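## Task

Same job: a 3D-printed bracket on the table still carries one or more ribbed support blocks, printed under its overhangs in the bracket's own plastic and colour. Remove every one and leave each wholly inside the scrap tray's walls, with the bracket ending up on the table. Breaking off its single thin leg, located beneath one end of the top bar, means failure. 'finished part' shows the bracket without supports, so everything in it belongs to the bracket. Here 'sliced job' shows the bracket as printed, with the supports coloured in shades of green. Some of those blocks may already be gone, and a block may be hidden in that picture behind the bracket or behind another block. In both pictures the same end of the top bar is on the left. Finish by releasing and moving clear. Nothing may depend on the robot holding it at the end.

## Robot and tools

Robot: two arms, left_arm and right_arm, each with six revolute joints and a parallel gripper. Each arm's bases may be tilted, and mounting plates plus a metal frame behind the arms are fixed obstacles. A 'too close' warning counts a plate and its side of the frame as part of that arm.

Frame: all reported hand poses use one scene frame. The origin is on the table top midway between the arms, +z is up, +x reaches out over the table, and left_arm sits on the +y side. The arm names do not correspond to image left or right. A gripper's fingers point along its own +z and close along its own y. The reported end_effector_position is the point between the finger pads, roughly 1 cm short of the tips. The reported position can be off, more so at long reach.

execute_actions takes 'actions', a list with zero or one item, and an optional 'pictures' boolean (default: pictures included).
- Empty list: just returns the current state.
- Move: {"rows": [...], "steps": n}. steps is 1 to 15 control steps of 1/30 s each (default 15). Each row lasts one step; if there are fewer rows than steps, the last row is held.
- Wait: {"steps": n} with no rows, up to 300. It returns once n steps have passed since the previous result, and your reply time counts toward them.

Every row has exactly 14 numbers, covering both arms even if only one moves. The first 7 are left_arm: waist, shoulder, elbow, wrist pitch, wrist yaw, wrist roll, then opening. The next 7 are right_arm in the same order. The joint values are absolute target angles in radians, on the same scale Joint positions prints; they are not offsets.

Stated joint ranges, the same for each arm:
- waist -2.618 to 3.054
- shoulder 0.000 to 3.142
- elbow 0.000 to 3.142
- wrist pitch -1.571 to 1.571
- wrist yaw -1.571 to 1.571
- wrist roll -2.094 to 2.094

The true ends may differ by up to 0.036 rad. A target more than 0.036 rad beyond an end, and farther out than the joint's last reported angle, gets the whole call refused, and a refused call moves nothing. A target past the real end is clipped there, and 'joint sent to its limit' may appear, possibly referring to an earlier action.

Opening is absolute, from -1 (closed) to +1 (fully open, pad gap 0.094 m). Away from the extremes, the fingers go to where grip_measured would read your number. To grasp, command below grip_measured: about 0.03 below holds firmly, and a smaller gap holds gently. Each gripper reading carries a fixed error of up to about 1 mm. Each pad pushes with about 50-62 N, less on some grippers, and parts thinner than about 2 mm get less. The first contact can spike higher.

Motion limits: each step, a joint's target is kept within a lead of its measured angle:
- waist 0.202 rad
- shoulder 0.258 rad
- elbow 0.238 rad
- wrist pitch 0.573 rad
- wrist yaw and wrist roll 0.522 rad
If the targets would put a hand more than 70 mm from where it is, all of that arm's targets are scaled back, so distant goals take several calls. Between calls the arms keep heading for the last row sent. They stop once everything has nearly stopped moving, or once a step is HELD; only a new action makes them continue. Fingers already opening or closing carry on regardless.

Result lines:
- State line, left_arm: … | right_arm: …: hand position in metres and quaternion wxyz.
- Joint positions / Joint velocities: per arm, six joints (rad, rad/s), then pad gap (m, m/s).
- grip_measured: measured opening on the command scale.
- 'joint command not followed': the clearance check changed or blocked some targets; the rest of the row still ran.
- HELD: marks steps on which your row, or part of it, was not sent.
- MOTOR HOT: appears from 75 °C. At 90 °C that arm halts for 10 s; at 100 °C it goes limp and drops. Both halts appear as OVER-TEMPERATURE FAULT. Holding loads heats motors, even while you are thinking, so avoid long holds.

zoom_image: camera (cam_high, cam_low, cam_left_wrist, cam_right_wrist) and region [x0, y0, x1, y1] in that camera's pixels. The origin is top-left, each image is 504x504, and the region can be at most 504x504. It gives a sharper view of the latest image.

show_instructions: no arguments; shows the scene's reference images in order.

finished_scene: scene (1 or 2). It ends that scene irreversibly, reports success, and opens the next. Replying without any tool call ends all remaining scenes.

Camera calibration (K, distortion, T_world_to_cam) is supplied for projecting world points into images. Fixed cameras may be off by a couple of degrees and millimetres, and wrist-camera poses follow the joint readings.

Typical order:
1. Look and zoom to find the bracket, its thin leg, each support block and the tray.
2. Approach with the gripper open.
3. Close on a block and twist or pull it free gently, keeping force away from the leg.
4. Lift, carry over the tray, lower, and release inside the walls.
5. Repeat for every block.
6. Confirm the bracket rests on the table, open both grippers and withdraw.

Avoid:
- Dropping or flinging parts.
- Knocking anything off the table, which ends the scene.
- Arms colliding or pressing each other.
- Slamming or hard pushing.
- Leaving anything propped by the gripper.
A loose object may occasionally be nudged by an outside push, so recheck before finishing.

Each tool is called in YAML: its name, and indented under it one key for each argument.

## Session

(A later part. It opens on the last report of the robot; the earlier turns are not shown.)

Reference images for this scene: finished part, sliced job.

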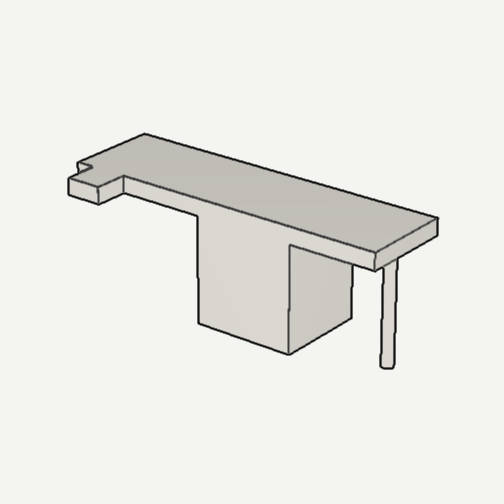

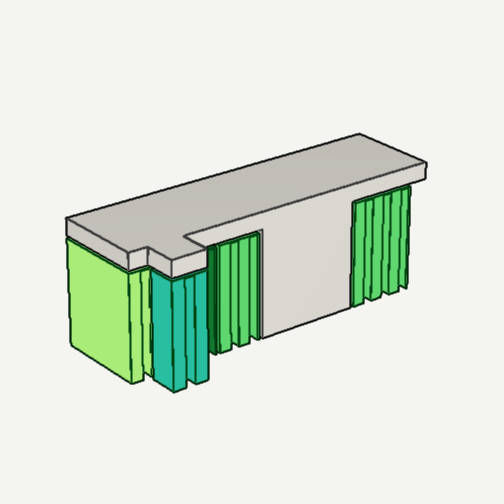

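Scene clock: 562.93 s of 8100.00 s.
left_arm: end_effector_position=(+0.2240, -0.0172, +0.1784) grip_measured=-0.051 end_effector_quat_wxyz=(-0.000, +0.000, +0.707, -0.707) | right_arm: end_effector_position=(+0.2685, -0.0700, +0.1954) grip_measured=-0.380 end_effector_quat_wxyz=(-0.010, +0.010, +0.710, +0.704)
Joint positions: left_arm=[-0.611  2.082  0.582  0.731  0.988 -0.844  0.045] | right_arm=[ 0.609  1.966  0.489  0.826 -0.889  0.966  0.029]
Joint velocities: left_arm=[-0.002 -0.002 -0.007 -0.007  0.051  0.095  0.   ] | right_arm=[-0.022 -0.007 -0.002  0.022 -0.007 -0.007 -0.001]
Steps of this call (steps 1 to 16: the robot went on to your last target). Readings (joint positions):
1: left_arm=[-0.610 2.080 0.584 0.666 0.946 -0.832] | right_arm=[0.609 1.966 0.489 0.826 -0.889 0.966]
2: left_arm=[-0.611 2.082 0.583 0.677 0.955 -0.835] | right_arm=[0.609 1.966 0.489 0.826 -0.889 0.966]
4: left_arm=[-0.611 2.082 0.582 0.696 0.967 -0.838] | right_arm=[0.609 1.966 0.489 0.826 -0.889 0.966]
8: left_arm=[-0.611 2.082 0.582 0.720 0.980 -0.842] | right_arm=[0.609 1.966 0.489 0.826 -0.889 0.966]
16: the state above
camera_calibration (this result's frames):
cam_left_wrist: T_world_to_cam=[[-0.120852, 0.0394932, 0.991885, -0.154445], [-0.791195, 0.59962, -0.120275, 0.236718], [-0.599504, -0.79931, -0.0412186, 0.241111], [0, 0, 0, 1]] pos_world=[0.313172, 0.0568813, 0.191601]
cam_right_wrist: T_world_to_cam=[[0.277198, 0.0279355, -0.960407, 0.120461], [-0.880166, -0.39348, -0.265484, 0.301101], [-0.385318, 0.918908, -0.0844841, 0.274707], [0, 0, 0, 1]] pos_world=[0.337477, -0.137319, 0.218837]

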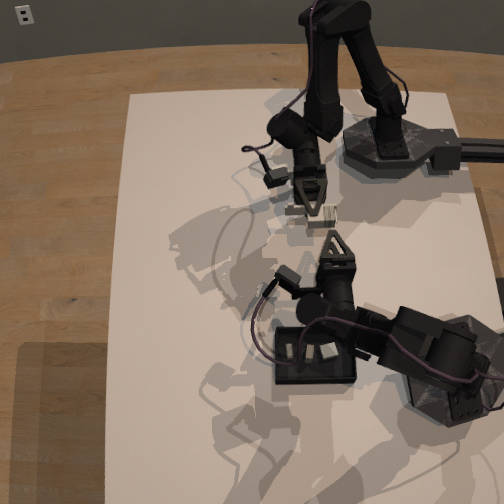

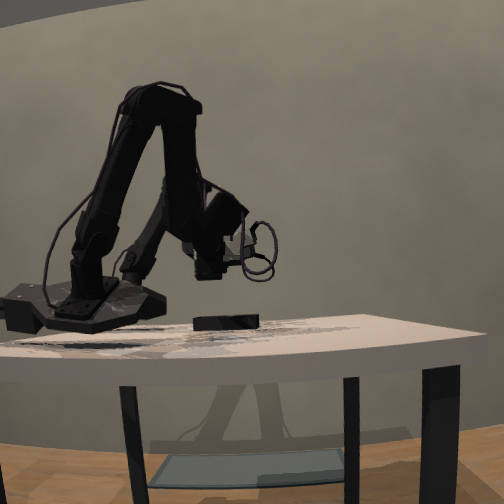

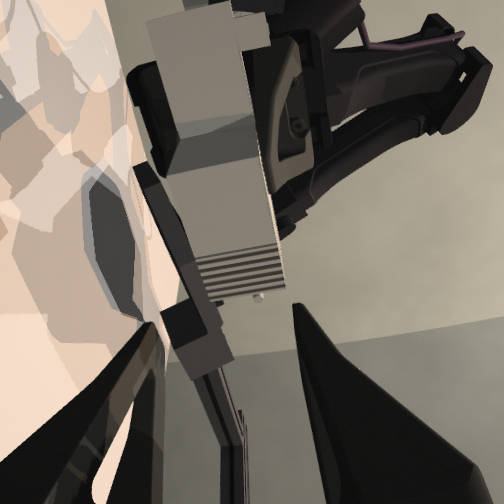

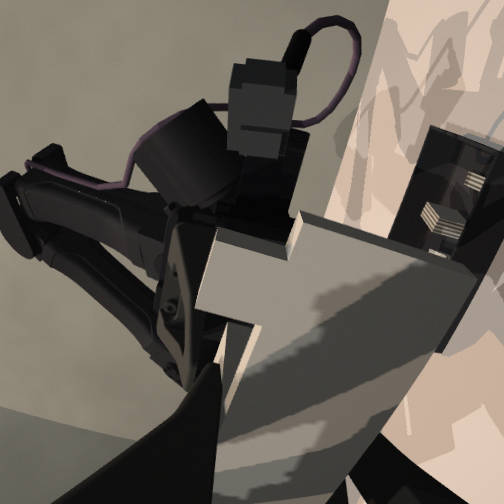

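execute_actions:
  actions:
    - {"rows":[[-0.629,2.098,0.602,0.765,0.984,-0.857,-0.05,0.607,1.95,0.474,0.815,-0.895,0.955,-0.42],[-0.637,2.105,0.615,0.78,0.977,-0.872,-0.05,0.607,1.95,0.474,0.815,-0.895,0.955,-0.42],[-0.646,2.112,0.621,0.794,0.969,-0.887,-0.05,0.607,1.95,0.474,0.815,-0.895,0.955,-0.42],[-0.655,2.12,0.626,0.807,0.961,-0.902,-0.05,0.607,1.95,0.474,0.815,-0.895,0.955,-0.42],[-0.664,2.128,0.631,0.82,0.953,-0.917,-0.05,0.607,1.95,0.474,0.815,-0.895,0.955,-0.42],[-0.673,2.136,0.636,0.832,0.945,-0.932,-0.05,0.607,1.95,0.474,0.815,-0.895,0.955,-0.42],[-0.682,2.144,0.641,0.844,0.937,-0.946,-0.05,0.607,1.95,0.474,0.815,-0.895,0.955,-0.42],[-0.691,2.152,0.646,0.856,0.929,-0.959,-0.05,0.607,1.95,0.474,0.815,-0.895,0.955,-0.42],[-0.7,2.16,0.651,0.867,0.921,-0.971,-0.05,0.607,1.95,0.474,0.815,-0.895,0.955,-0.42],[-0.709,2.168,0.656,0.878,0.913,-0.982,-0.05,0.607,1.95,0.474,0.815,-0.895,0.955,-0.42],[-0.718,2.176,0.661,0.887,0.907,-0.99,-0.05,0.607,1.95,0.474,0.815,-0.895,0.955,-0.42],[-0.726,2.185,0.665,0.887,0.907,-0.99,-0.05,0.607,1.95,0.474,0.815,-0.895,0.955,-0.42],[-0.734,2.193,0.669,0.887,0.907,-0.99,-0.08,0.607,1.95,0.474,0.815,-0.895,0.955,-0.42],[-0.734,2.193,0.669,0.887,0.907,-0.99,-0.13,0.607,1.95,0.474,0.815,-0.895,0.955,-0.42],[-0.734,2.193,0.669,0.887,0.907,-0.99,-0.18,0.607,1.95,0.474,0.815,-0.895,0.955,-0.42]],"steps":15}
  pictures: false

execute_actions:
  actions:
    - {"steps":14}

zoom_image:
  camera: "cam_high"
  region: [280,180,380,280]

zoom_image:
  camera: "cam_left_wrist"
  region: [130,230,330,430]

Scene clock: 584.47 s of 8100.00 s.
left_arm: end_effector_position=(+0.2234, -0.0534, +0.1827) grip_measured=-0.157 end_effector_quat_wxyz=(-0.009, -0.001, +0.706, -0.708) | right_arm: end_effector_position=(+0.2685, -0.0700, +0.1954) grip_measured=-0.380 end_effector_quat_wxyz=(-0.010, +0.010, +0.710, +0.704)
Joint positions: left_arm=[-0.717  2.174  0.643  0.855  0.917 -0.973  0.04 ] | right_arm=[ 0.609  1.966  0.489  0.826 -0.889  0.966  0.029]
Joint velocities: left_arm=[-0.134  0.115  0.017  0.037 -0.066 -0.081 -0.044] | right_arm=[-0.017  0.002  0.002 -0.037 -0.022  0.066  0.   ]
Steps of this call (steps 1 to 15: the robot went on to your last target; steps 16 to 90: nothing new was sent; then 18.03 s passed at rest; steps 91 to 105: all 15 steps of this action). Readings (joint positions):
91: left_arm=[-0.611 2.082 0.582 0.735 0.988 -0.847] | right_arm=[0.609 1.966 0.489 0.826 -0.889 0.966]
92: left_arm=[-0.612 2.082 0.582 0.739 0.985 -0.852] | right_arm=[0.609 1.966 0.489 0.826 -0.889 0.966]
94: left_arm=[-0.619 2.088 0.589 0.754 0.978 -0.867] | right_arm=[0.609 1.966 0.489 0.826 -0.889 0.966]
98: left_arm=[-0.656 2.120 0.614 0.797 0.954 -0.911] | right_arm=[0.609 1.966 0.489 0.826 -0.889 0.966]
105: the state above

Scene clock: 584.93 s of 8100.00 s.
left_arm: end_effector_position=(+0.2247, -0.0548, +0.1830) grip_measured=-0.179 end_effector_quat_wxyz=(-0.008, -0.007, +0.706, -0.708) | right_arm: end_effector_position=(+0.2685, -0.0700, +0.1954) grip_measured=-0.380 end_effector_quat_wxyz=(-0.010, +0.010, +0.710, +0.704)
Joint positions: left_arm=[-0.721  2.178  0.643  0.871  0.906 -0.992  0.039] | right_arm=[ 0.609  1.966  0.489  0.826 -0.889  0.966  0.029]
Joint velocities: left_arm=[-0.007  0.017  0.002  0.022  0.022  0.007 -0.001] | right_arm=[-0.012 -0.007 -0.012 -0.022 -0.037 -0.037 -0.   ]
Steps of this call (steps 1 to 14: the robot went on to your last target). Readings (joint positions):
1: left_arm=[-0.720 2.177 0.643 0.857 0.915 -0.977] | right_arm=[0.609 1.966 0.489 0.826 -0.889 0.966]
2: left_arm=[-0.721 2.178 0.643 0.859 0.914 -0.980] | right_arm=[0.609 1.966 0.489 0.826 -0.889 0.966]
4: left_arm=[-0.721 2.178 0.643 0.862 0.911 -0.985] | right_arm=[0.609 1.966 0.489 0.826 -0.889 0.966]
8: left_arm=[-0.721 2.178 0.643 0.868 0.908 -0.990] | right_arm=[0.609 1.966 0.489 0.826 -0.889 0.966]
14: the state above
camera_calibration (this result's frames):
cam_left_wrist: T_world_to_cam=[[-0.099821, 0.0423569, 0.994103, -0.162467], [-0.793129, 0.599899, -0.105201, 0.25806], [-0.600818, -0.798954, -0.026288, 0.209258], [0, 0, 0, 1]] pos_world=[0.314184, 0.0192591, 0.194158]
cam_right_wrist: T_world_to_cam=[[0.277198, 0.0279355, -0.960407, 0.120461], [-0.880166, -0.39348, -0.265484, 0.301101], [-0.385318, 0.918908, -0.0844841, 0.274707], [0, 0, 0, 1]] pos_world=[0.337477, -0.137319, 0.218837]

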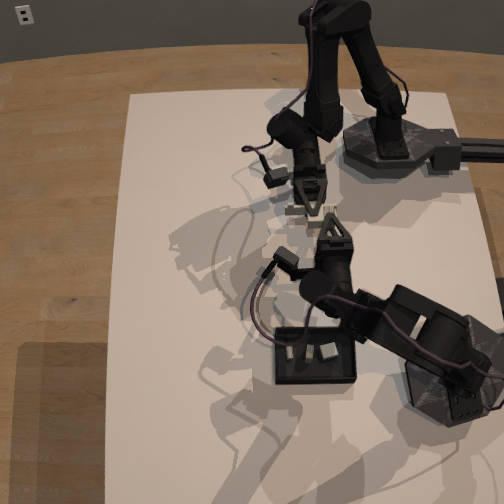

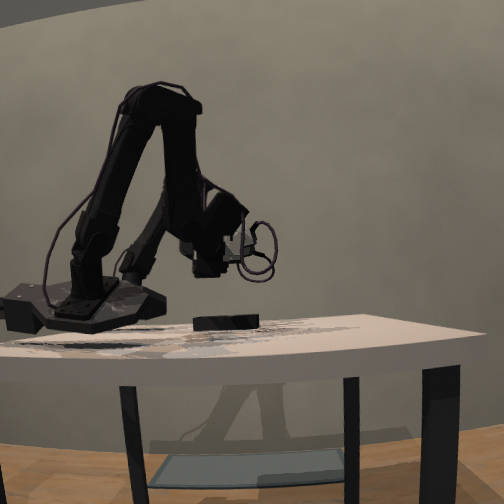

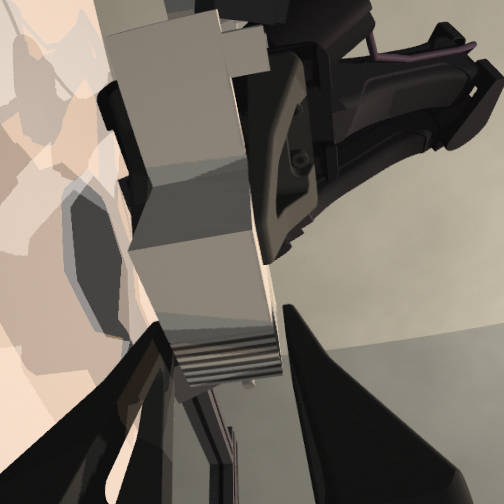

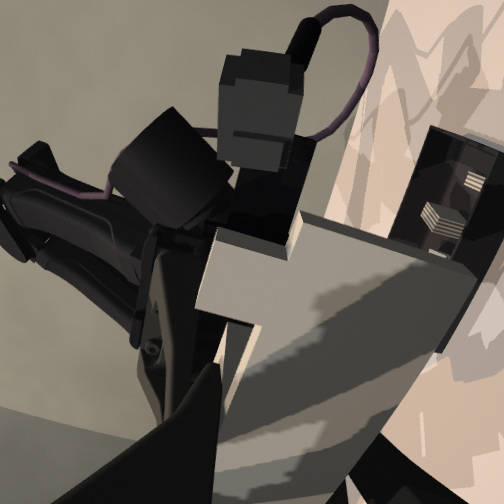

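Region (280, 180, 380, 280) of cam_high's 504x504 image, scaled by 5.040, with more detail than that image has.

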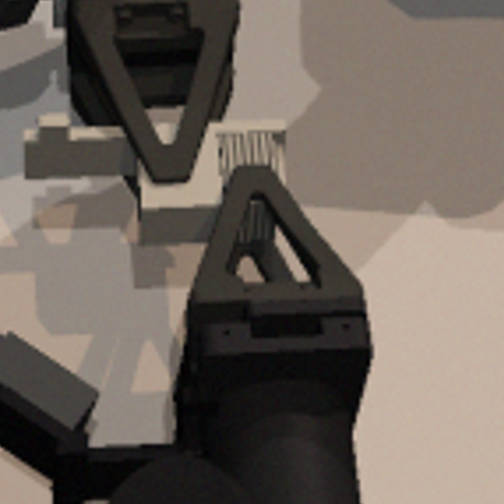

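Region (130, 230, 330, 430) of cam_left_wrist's 504x504 image, scaled by 2.520, with more detail than that image has.

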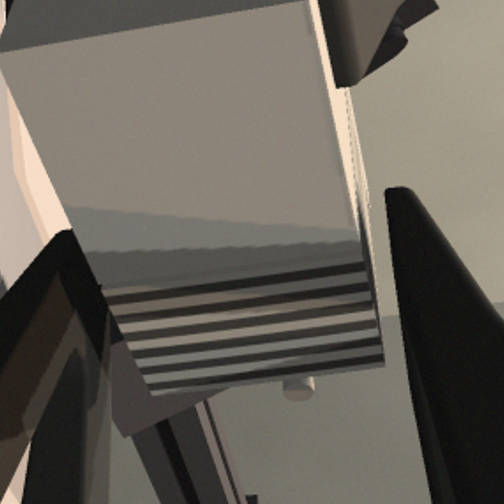

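execute_actions:
  actions:
    - {"rows":[[-0.73,2.19,0.665,0.855,0.925,-0.98,-0.18,0.607,1.95,0.474,0.815,-0.895,0.955,-0.42],[-0.73,2.19,0.665,0.841,0.936,-0.975,-0.2,0.607,1.95,0.474,0.815,-0.895,0.955,-0.42],[-0.73,2.19,0.665,0.841,0.936,-0.975,-0.22,0.607,1.95,0.474,0.815,-0.895,0.955,-0.42],[-0.73,2.19,0.665,0.841,0.936,-0.975,-0.24,0.607,1.95,0.474,0.815,-0.895,0.955,-0.42],[-0.73,2.19,0.665,0.841,0.936,-0.975,-0.26,0.607,1.95,0.474,0.815,-0.895,0.955,-0.42],[-0.73,2.19,0.665,0.841,0.936,-0.975,-0.28,0.607,1.95,0.474,0.815,-0.895,0.955,-0.42]],"steps":15}

zoom_image:
  camera: "cam_high"
  region: [280,180,380,280]

zoom_image:
  camera: "cam_left_wrist"
  region: [130,230,330,430]

Scene clock: 593.20 s of 8100.00 s.
left_arm: end_effector_position=(+0.2218, -0.0548, +0.1826) grip_measured=-0.279 end_effector_quat_wxyz=(-0.016, -0.006, +0.706, -0.708) | right_arm: end_effector_position=(+0.2684, -0.0700, +0.1953) grip_measured=-0.380 end_effector_quat_wxyz=(-0.010, +0.010, +0.710, +0.704)
Joint positions: left_arm=[-0.721  2.178  0.643  0.86   0.918 -0.993  0.034] | right_arm=[ 0.609  1.966  0.489  0.825 -0.889  0.966  0.029]
Joint velocities: left_arm=[-0.017  0.007 -0.017  0.022 -0.022 -0.007  0.001] | right_arm=[ 0.002 -0.007  0.007 -0.051 -0.022 -0.095 -0.   ]
Steps of this call (steps 1 to 30: the robot went on to your last target; steps 31 to 90: nothing new was sent; then 4.77 s passed at rest; steps 91 to 105: all 15 steps of this action). Readings (joint positions):
91: left_arm=[-0.721 2.178 0.643 0.871 0.906 -0.993] | right_arm=[0.609 1.966 0.489 0.826 -0.889 0.966]
92: left_arm=[-0.721 2.178 0.643 0.869 0.908 -0.993] | right_arm=[0.609 1.966 0.489 0.826 -0.889 0.966]
94: left_arm=[-0.721 2.178 0.643 0.864 0.912 -0.993] | right_arm=[0.609 1.966 0.489 0.826 -0.889 0.966]
98: left_arm=[-0.721 2.178 0.643 0.861 0.916 -0.993] | right_arm=[0.609 1.966 0.489 0.825 -0.889 0.966]
105: the state above
camera_calibration (this result's frames):
cam_left_wrist: T_world_to_cam=[[-0.0901064, 0.0448997, 0.99492, -0.164539], [-0.78591, 0.610409, -0.0987242, 0.253557], [-0.61174, -0.790813, -0.0197146, 0.209238], [0, 0, 0, 1]] pos_world=[0.312446, 0.0180823, 0.192861]
cam_right_wrist: T_world_to_cam=[[0.276985, 0.0276412, -0.960476, 0.120426], [-0.880111, -0.393832, -0.265143, 0.300892], [-0.385595, 0.918767, -0.0847584, 0.274785], [0, 0, 0, 1]] pos_world=[0.337418, -0.137291, 0.218736]

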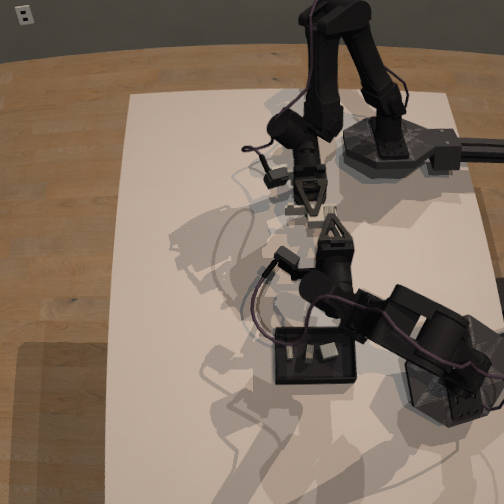

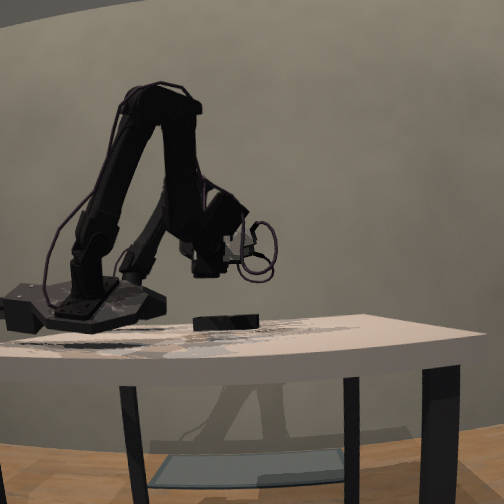

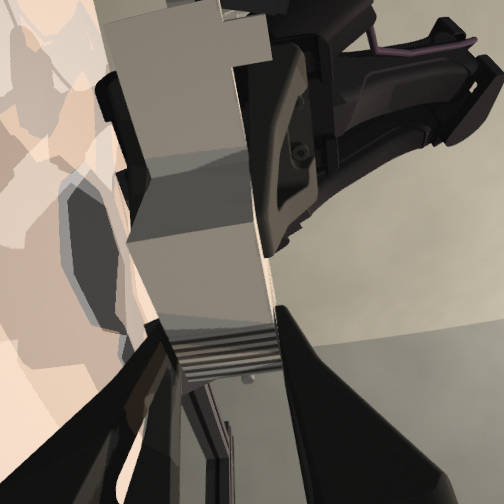

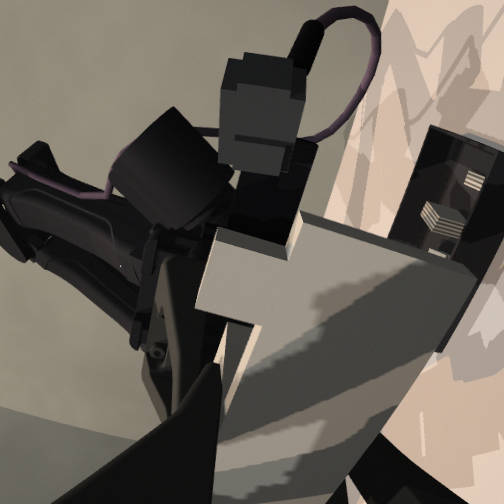

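Region (280, 180, 380, 280) of cam_high's 504x504 image, scaled by 5.040, with more detail than that image has.

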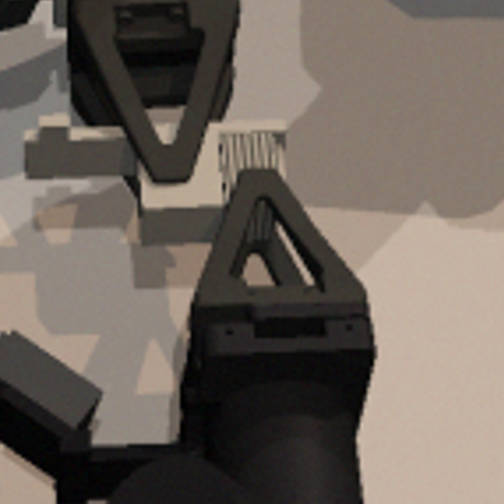

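Region (130, 230, 330, 430) of cam_left_wrist's 504x504 image, scaled by 2.520, with more detail than that image has.

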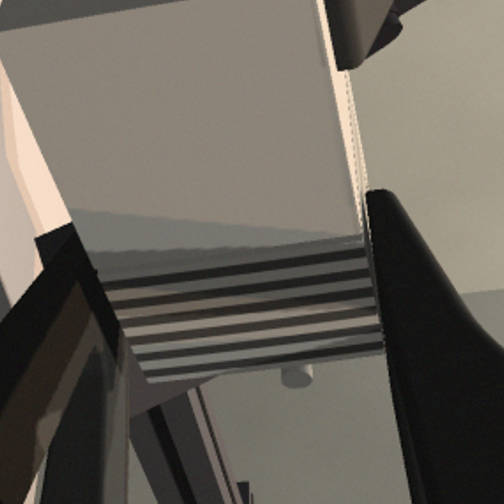

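execute_actions:
  actions:
    - {"rows":[[-0.73,2.19,0.665,0.833,0.94,-0.985,-0.29,0.607,1.95,0.474,0.825,-0.9,0.96,-0.42],[-0.73,2.19,0.665,0.833,0.94,-0.985,-0.3,0.607,1.95,0.474,0.825,-0.9,0.96,-0.42],[-0.73,2.19,0.665,0.833,0.94,-0.985,-0.31,0.607,1.95,0.474,0.825,-0.9,0.96,-0.42],[-0.73,2.19,0.665,0.833,0.94,-0.985,-0.32,0.607,1.95,0.474,0.825,-0.9,0.96,-0.42],[-0.73,2.19,0.665,0.833,0.94,-0.985,-0.34,0.607,1.95,0.474,0.825,-0.9,0.96,-0.42],[-0.73,2.19,0.665,0.833,0.94,-0.985,-0.36,0.607,1.95,0.474,0.825,-0.9,0.96,-0.42],[-0.73,2.19,0.665,0.84,0.94,-0.985,-0.38,0.607,1.95,0.474,0.825,-0.9,0.96,-0.42],[-0.73,2.19,0.665,0.85,0.935,-0.985,-0.4,0.607,1.95,0.474,0.825,-0.9,0.96,-0.42],[-0.73,2.19,0.665,0.85,0.935,-0.985,-0.42,0.607,1.95,0.474,0.825,-0.9,0.96,-0.42],[-0.73,2.19,0.665,0.85,0.935,-0.985,-0.44,0.607,1.95,0.474,0.825,-0.9,0.96,-0.42],[-0.73,2.19,0.665,0.85,0.935,-0.985,-0.46,0.607,1.95,0.474,0.825,-0.9,0.96,-0.42]],"steps":14}

zoom_image:
  camera: "cam_left_wrist"
  region: [130,230,330,430]

Scene clock: 603.03 s of 8100.00 s.
left_arm: end_effector_position=(+0.2211, -0.0547, +0.1831) grip_measured=-0.393 end_effector_quat_wxyz=(-0.019, -0.005, +0.705, -0.709) | right_arm: end_effector_position=(+0.2680, -0.0700, +0.1946) grip_measured=-0.380 end_effector_quat_wxyz=(-0.011, +0.010, +0.711, +0.703)
Joint positions: left_arm=[-0.721  2.178  0.643  0.86   0.923 -0.995  0.029] | right_arm=[ 0.609  1.966  0.489  0.821 -0.888  0.964  0.029]
Joint velocities: left_arm=[ 0.012 -0.007 -0.022  0.022  0.095 -0.022  0.   ] | right_arm=[-0.017 -0.012 -0.002  0.022 -0.037 -0.007  0.001]
Steps of this call (steps 1 to 15: the robot went on to your last target; steps 16 to 90: nothing new was sent; then 6.37 s passed at rest; steps 91 to 104: all 14 steps of this action). Readings (joint positions):
91: left_arm=[-0.721 2.178 0.643 0.860 0.919 -0.993] | right_arm=[0.609 1.966 0.489 0.825 -0.889 0.966]
92: left_arm=[-0.721 2.178 0.643 0.860 0.920 -0.993] | right_arm=[0.609 1.966 0.489 0.825 -0.889 0.966]
94: left_arm=[-0.721 2.178 0.643 0.860 0.921 -0.993] | right_arm=[0.609 1.966 0.489 0.824 -0.889 0.966]
98: left_arm=[-0.721 2.178 0.643 0.860 0.923 -0.994] | right_arm=[0.609 1.966 0.489 0.821 -0.888 0.965]
104: the state above
camera_calibration (this result's frames):
cam_left_wrist: T_world_to_cam=[[-0.0869294, 0.0478568, 0.995064, -0.165623], [-0.783625, 0.613461, -0.0979619, 0.252514], [-0.615122, -0.788273, -0.015826, 0.208966], [0, 0, 0, 1]] pos_world=[0.312019, 0.017741, 0.19285]
cam_right_wrist: T_world_to_cam=[[0.275646, 0.0257206, -0.960915, 0.120215], [-0.879977, -0.395553, -0.263016, 0.299792], [-0.386858, 0.918083, -0.0863991, 0.275192], [0, 0, 0, 1]] pos_world=[0.337134, -0.137157, 0.218143]

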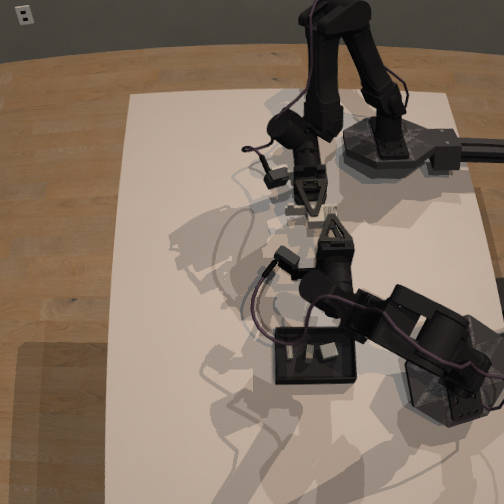

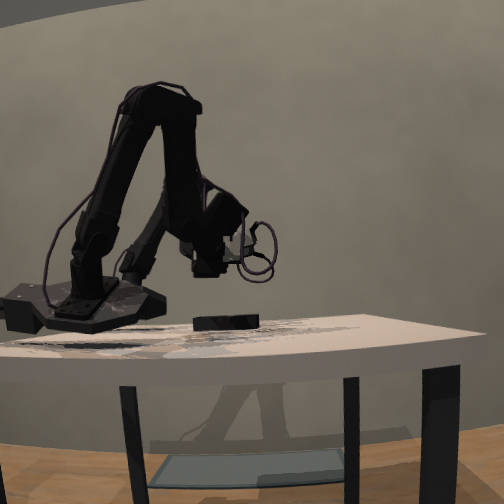

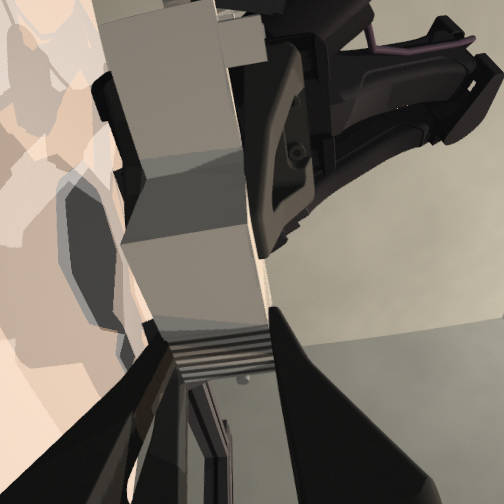

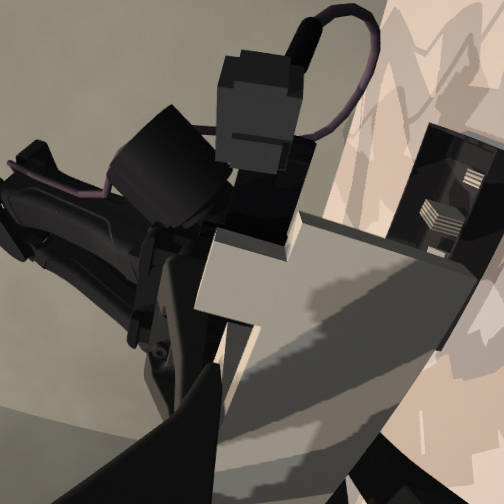

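Region (130, 230, 330, 430) of cam_left_wrist's 504x504 image, scaled by 2.520, with more detail than that image has.

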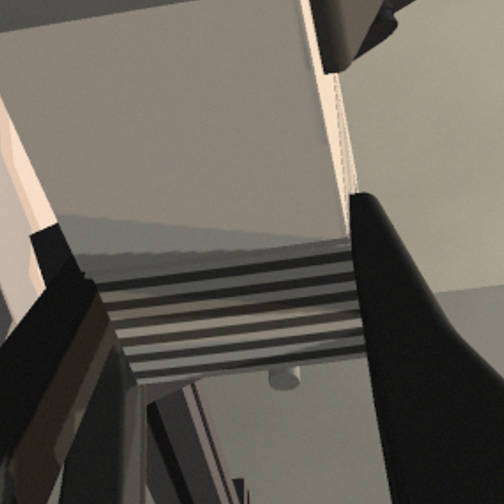

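execute_actions:
  actions:
    - {"rows":[[-0.725,2.185,0.66,0.874,0.943,-0.995,-0.455,0.607,1.95,0.474,0.838,-0.919,0.966,-0.44],[-0.725,2.185,0.66,0.883,0.948,-1.0,-0.455,0.607,1.95,0.474,0.847,-0.924,0.971,-0.44],[-0.725,2.185,0.66,0.892,0.953,-1.006,-0.455,0.607,1.95,0.474,0.856,-0.93,0.977,-0.44],[-0.725,2.185,0.66,0.901,0.958,-1.011,-0.455,0.607,1.95,0.474,0.865,-0.935,0.982,-0.44],[-0.725,2.185,0.66,0.91,0.963,-1.017,-0.455,0.607,1.95,0.474,0.874,-0.941,0.988,-0.44],[-0.725,2.185,0.66,0.919,0.968,-1.022,-0.455,0.607,1.95,0.474,0.883,-0.946,0.993,-0.44],[-0.725,2.185,0.66,0.928,0.973,-1.028,-0.455,0.607,1.95,0.474,0.892,-0.952,0.999,-0.44],[-0.725,2.185,0.66,0.937,0.978,-1.033,-0.455,0.607,1.95,0.474,0.901,-0.957,1.004,-0.44],[-0.725,2.185,0.66,0.946,0.983,-1.039,-0.455,0.607,1.95,0.474,0.91,-0.963,1.01,-0.44],[-0.725,2.185,0.66,0.955,0.988,-1.044,-0.455,0.607,1.95,0.474,0.919,-0.968,1.015,-0.44],[-0.725,2.185,0.66,0.964,0.993,-1.05,-0.455,0.607,1.95,0.474,0.928,-0.974,1.021,-0.44]],"steps":15}
  pictures: false

execute_actions:
  actions:
    - {"steps":12}

zoom_image:
  camera: "cam_left_wrist"
  region: [130,230,330,430]

Scene clock: 613.37 s of 8100.00 s.
left_arm: end_effector_position=(+0.2224, -0.0543, +0.1965) grip_measured=-0.393 end_effector_quat_wxyz=(-0.020, -0.000, +0.686, -0.728) | right_arm: end_effector_position=(+0.2687, -0.0702, +0.2092) grip_measured=-0.380 end_effector_quat_wxyz=(-0.012, +0.003, +0.690, +0.724)
Joint positions: left_arm=[-0.721  2.178  0.643  0.928  0.958 -1.045  0.029] | right_arm=[ 0.609  1.966  0.489  0.89  -0.932  1.01   0.029]
Joint velocities: left_arm=[-0.017 -0.002 -0.012  0.095  0.066 -0.051 -0.001] | right_arm=[-0.012 -0.007  0.002  0.139 -0.168  0.081 -0.001]
Steps of this call (steps 1 to 15: the robot went on to your last target; steps 16 to 90: nothing new was sent; then 6.83 s passed at rest; steps 91 to 105: all 15 steps of this action). Readings (joint positions):
91: left_arm=[-0.721 2.178 0.643 0.861 0.923 -0.996] | right_arm=[0.609 1.966 0.489 0.821 -0.889 0.964]
92: left_arm=[-0.721 2.178 0.643 0.863 0.923 -0.999] | right_arm=[0.609 1.966 0.489 0.822 -0.889 0.964]
94: left_arm=[-0.721 2.178 0.643 0.868 0.925 -1.004] | right_arm=[0.609 1.966 0.489 0.826 -0.891 0.968]
98: left_arm=[-0.721 2.178 0.643 0.883 0.930 -1.020] | right_arm=[0.609 1.966 0.489 0.840 -0.896 0.982]
105: the state above

Scene clock: 613.77 s of 8100.00 s.
left_arm: end_effector_position=(+0.2220, -0.0541, +0.2006) grip_measured=-0.393 end_effector_quat_wxyz=(-0.019, +0.005, +0.680, -0.733) | right_arm: end_effector_position=(+0.2680, -0.0705, +0.2140) grip_measured=-0.380 end_effector_quat_wxyz=(-0.013, -0.003, +0.682, +0.731)
Joint positions: left_arm=[-0.721  2.178  0.643  0.947  0.972 -1.051  0.029] | right_arm=[ 0.609  1.966  0.489  0.911 -0.95   1.02   0.029]
Joint velocities: left_arm=[-0.002  0.012 -0.007  0.037 -0.037 -0.051  0.   ] | right_arm=[-0.007 -0.007 -0.002  0.007  0.066  0.037 -0.001]
Steps of this call (steps 1 to 12: the robot went on to your last target). Readings (joint positions):
1: left_arm=[-0.721 2.178 0.643 0.932 0.961 -1.046] | right_arm=[0.609 1.966 0.489 0.894 -0.936 1.012]
2: left_arm=[-0.721 2.178 0.643 0.935 0.964 -1.048] | right_arm=[0.609 1.966 0.489 0.898 -0.939 1.014]
4: left_arm=[-0.721 2.178 0.643 0.940 0.967 -1.049] | right_arm=[0.609 1.966 0.489 0.903 -0.944 1.016]
8: left_arm=[-0.721 2.178 0.643 0.945 0.970 -1.051] | right_arm=[0.609 1.966 0.489 0.909 -0.949 1.019]
12: the state above
camera_calibration (this result's frames):
cam_left_wrist: T_world_to_cam=[[-0.0990679, 0.118203, 0.988035, -0.175053], [-0.773891, 0.615011, -0.151173, 0.263103], [-0.625522, -0.779608, 0.0305484, 0.20382], [0, 0, 0, 1]] pos_world=[0.313765, 0.0177804, 0.206507]
cam_right_wrist: T_world_to_cam=[[0.289319, 0.107763, -0.951148, 0.138904], [-0.867738, -0.389982, -0.308132, 0.311427], [-0.404136, 0.914495, -0.0193188, 0.267391], [0, 0, 0, 1]] pos_world=[0.338112, -0.138045, 0.233244]

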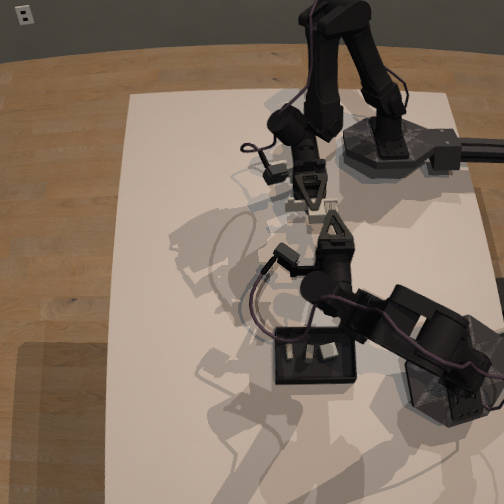

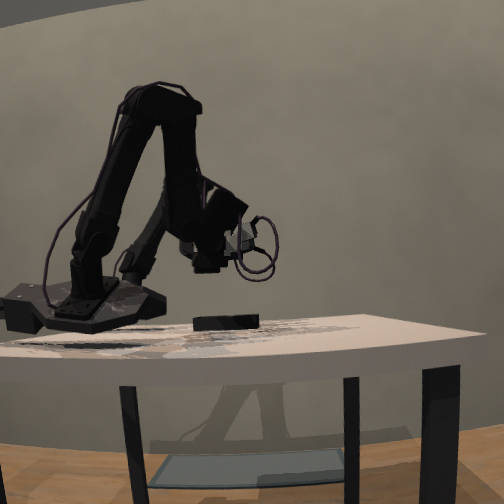

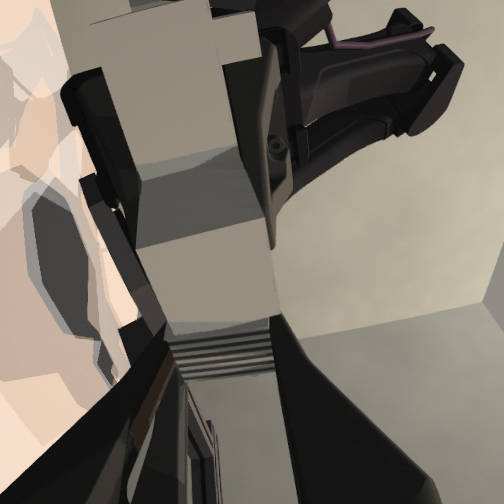

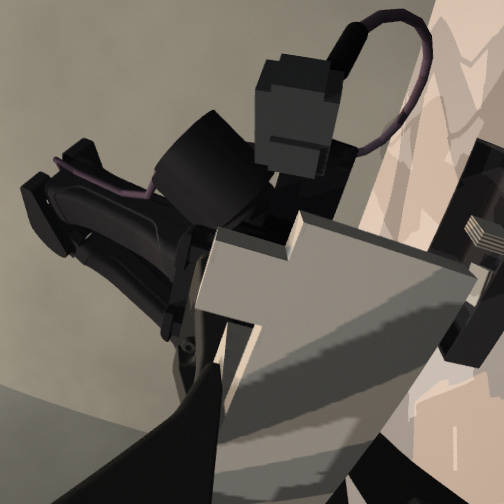

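Region (130, 230, 330, 430) of cam_left_wrist's 504x504 image, scaled by 2.520, with more detail than that image has.

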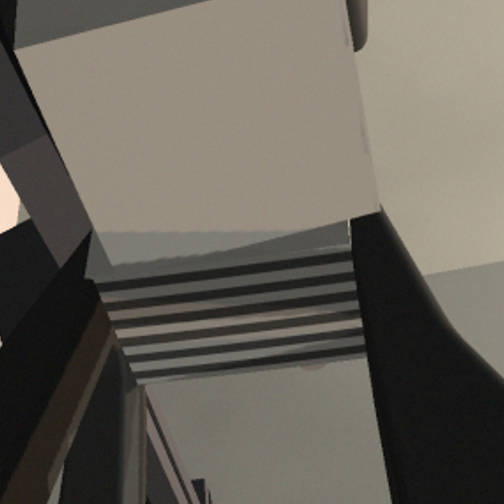

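execute_actions:
  actions:
    - {"rows":[[-0.708,2.154,0.629,0.93,0.995,-1.04,-0.44,0.607,1.95,0.474,0.92,-0.965,1.021,-0.42],[-0.704,2.148,0.626,0.92,0.999,-1.032,-0.44,0.607,1.95,0.474,0.92,-0.965,1.021,-0.42],[-0.702,2.144,0.624,0.912,1.003,-1.026,-0.44,0.607,1.95,0.474,0.92,-0.965,1.021,-0.42],[-0.699,2.14,0.622,0.905,1.007,-1.021,-0.44,0.607,1.95,0.474,0.92,-0.965,1.021,-0.42],[-0.696,2.136,0.62,0.899,1.011,-1.016,-0.44,0.607,1.95,0.474,0.92,-0.965,1.021,-0.42],[-0.693,2.132,0.618,0.893,1.014,-1.011,-0.44,0.607,1.95,0.474,0.92,-0.965,1.021,-0.42],[-0.689,2.127,0.616,0.887,1.017,-1.006,-0.44,0.607,1.95,0.474,0.92,-0.965,1.021,-0.42],[-0.685,2.123,0.614,0.881,1.02,-1.002,-0.44,0.607,1.95,0.474,0.92,-0.965,1.021,-0.42],[-0.682,2.119,0.612,0.875,1.023,-0.997,-0.44,0.607,1.95,0.474,0.92,-0.965,1.021,-0.42],[-0.678,2.115,0.61,0.869,1.026,-0.993,-0.44,0.607,1.95,0.474,0.92,-0.965,1.021,-0.42],[-0.674,2.111,0.608,0.863,1.029,-0.988,-0.44,0.607,1.95,0.474,0.92,-0.965,1.021,-0.42],[-0.67,2.107,0.606,0.857,1.032,-0.984,-0.44,0.607,1.95,0.474,0.92,-0.965,1.021,-0.42],[-0.667,2.103,0.604,0.851,1.035,-0.979,-0.44,0.607,1.95,0.474,0.92,-0.965,1.021,-0.42],[-0.663,2.099,0.602,0.848,1.037,-0.975,-0.44,0.607,1.95,0.474,0.92,-0.965,1.021,-0.42],[-0.66,2.095,0.6,0.848,1.037,-0.975,-0.44,0.607,1.95,0.474,0.92,-0.965,1.021,-0.42]],"steps":15}
  pictures: false

execute_actions:
  actions:
    - {"steps":10}

zoom_image:
  camera: "cam_high"
  region: [280,180,380,280]

Scene clock: 631.33 s of 8100.00 s.
left_arm: end_effector_position=(+0.2235, -0.0373, +0.2017) grip_measured=-0.393 end_effector_quat_wxyz=(-0.022, +0.004, +0.679, -0.734) | right_arm: end_effector_position=(+0.2681, -0.0705, +0.2143) grip_measured=-0.380 end_effector_quat_wxyz=(-0.012, -0.003, +0.682, +0.731)
Joint positions: left_arm=[-0.674  2.127  0.621  0.877  1.015 -1.008  0.029] | right_arm=[ 0.609  1.966  0.489  0.912 -0.95   1.02   0.029]
Joint velocities: left_arm=[ 0.09  -0.11  -0.066 -0.11   0.037  0.051  0.   ] | right_arm=[-0.022 -0.002  0.017 -0.051  0.022 -0.037 -0.001]
Steps of this call (steps 1 to 30: the robot went on to your last target; steps 31 to 90: nothing new was sent; then 14.07 s passed at rest; steps 91 to 105: all 15 steps of this action). Readings (joint positions):
91: left_arm=[-0.721 2.178 0.643 0.947 0.974 -1.052] | right_arm=[0.609 1.966 0.489 0.911 -0.950 1.020]
92: left_arm=[-0.719 2.178 0.643 0.946 0.976 -1.052] | right_arm=[0.609 1.966 0.489 0.911 -0.950 1.020]
94: left_arm=[-0.713 2.177 0.643 0.937 0.980 -1.049] | right_arm=[0.609 1.966 0.489 0.911 -0.950 1.020]
98: left_arm=[-0.701 2.158 0.638 0.913 0.994 -1.036] | right_arm=[0.609 1.966 0.489 0.912 -0.950 1.020]
105: the state above

Scene clock: 631.67 s of 8100.00 s.
left_arm: end_effector_position=(+0.2231, -0.0349, +0.2010) grip_measured=-0.393 end_effector_quat_wxyz=(-0.022, +0.005, +0.680, -0.733) | right_arm: end_effector_position=(+0.2681, -0.0705, +0.2143) grip_measured=-0.380 end_effector_quat_wxyz=(-0.012, -0.003, +0.682, +0.731)
Joint positions: left_arm=[-0.667  2.12   0.617  0.863  1.02  -0.995  0.029] | right_arm=[ 0.609  1.966  0.489  0.912 -0.95   1.02   0.029]
Joint velocities: left_arm=[-0.017 -0.017 -0.012 -0.007 -0.037  0.022 -0.001] | right_arm=[-0.002  0.007 -0.002 -0.007 -0.022 -0.037 -0.   ]
Steps of this call (steps 1 to 10: the robot went on to your last target). Readings (joint positions):
1: left_arm=[-0.671 2.124 0.619 0.873 1.017 -1.005] | right_arm=[0.609 1.966 0.489 0.912 -0.950 1.020]
2: left_arm=[-0.668 2.122 0.618 0.870 1.018 -1.003] | right_arm=[0.609 1.966 0.489 0.912 -0.950 1.020]
4: left_arm=[-0.667 2.120 0.617 0.866 1.020 -1.000] | right_arm=[0.609 1.966 0.489 0.912 -0.950 1.020]
8: left_arm=[-0.667 2.120 0.617 0.863 1.020 -0.996] | right_arm=[0.609 1.966 0.489 0.912 -0.950 1.020]
10: the state above
camera_calibration (this result's frames):
cam_left_wrist: T_world_to_cam=[[-0.0943634, 0.11883, 0.98842, -0.178713], [-0.771925, 0.61824, -0.148021, 0.251306], [-0.628671, -0.776955, 0.0333889, 0.219688], [0, 0, 0, 1]] pos_world=[0.315237, 0.0365572, 0.206507]
cam_right_wrist: T_world_to_cam=[[0.289763, 0.108627, -0.950914, 0.13902], [-0.867672, -0.389525, -0.308894, 0.311753], [-0.403959, 0.914588, -0.0186177, 0.267254], [0, 0, 0, 1]] pos_world=[0.338176, -0.138093, 0.23347]

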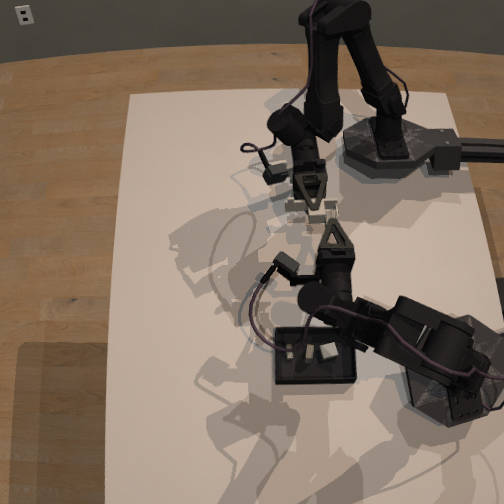

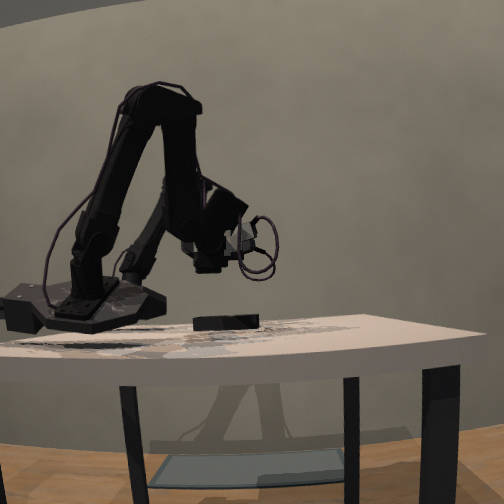

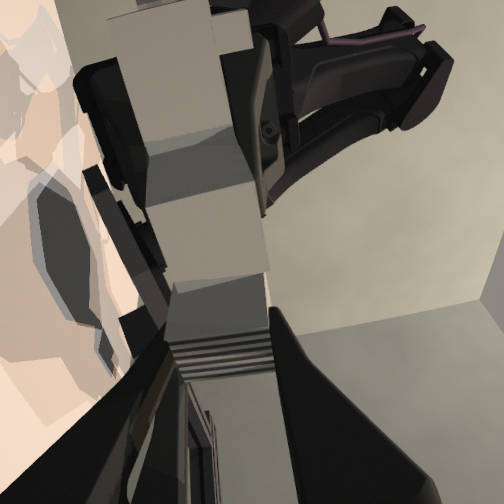

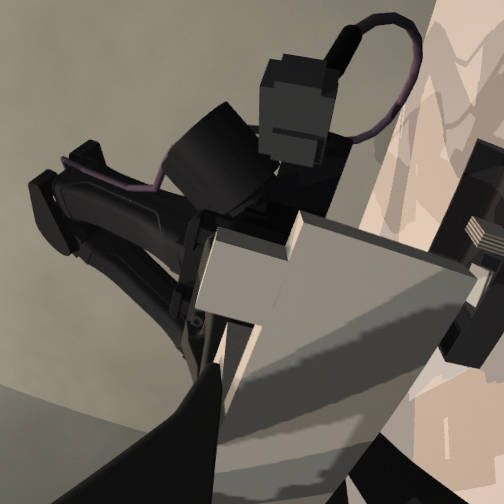

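Region (280, 180, 380, 280) of cam_high's 504x504 image, scaled by 5.040, with more detail than that image has.

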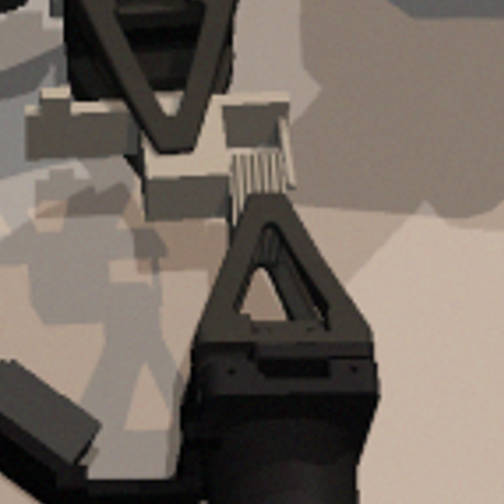

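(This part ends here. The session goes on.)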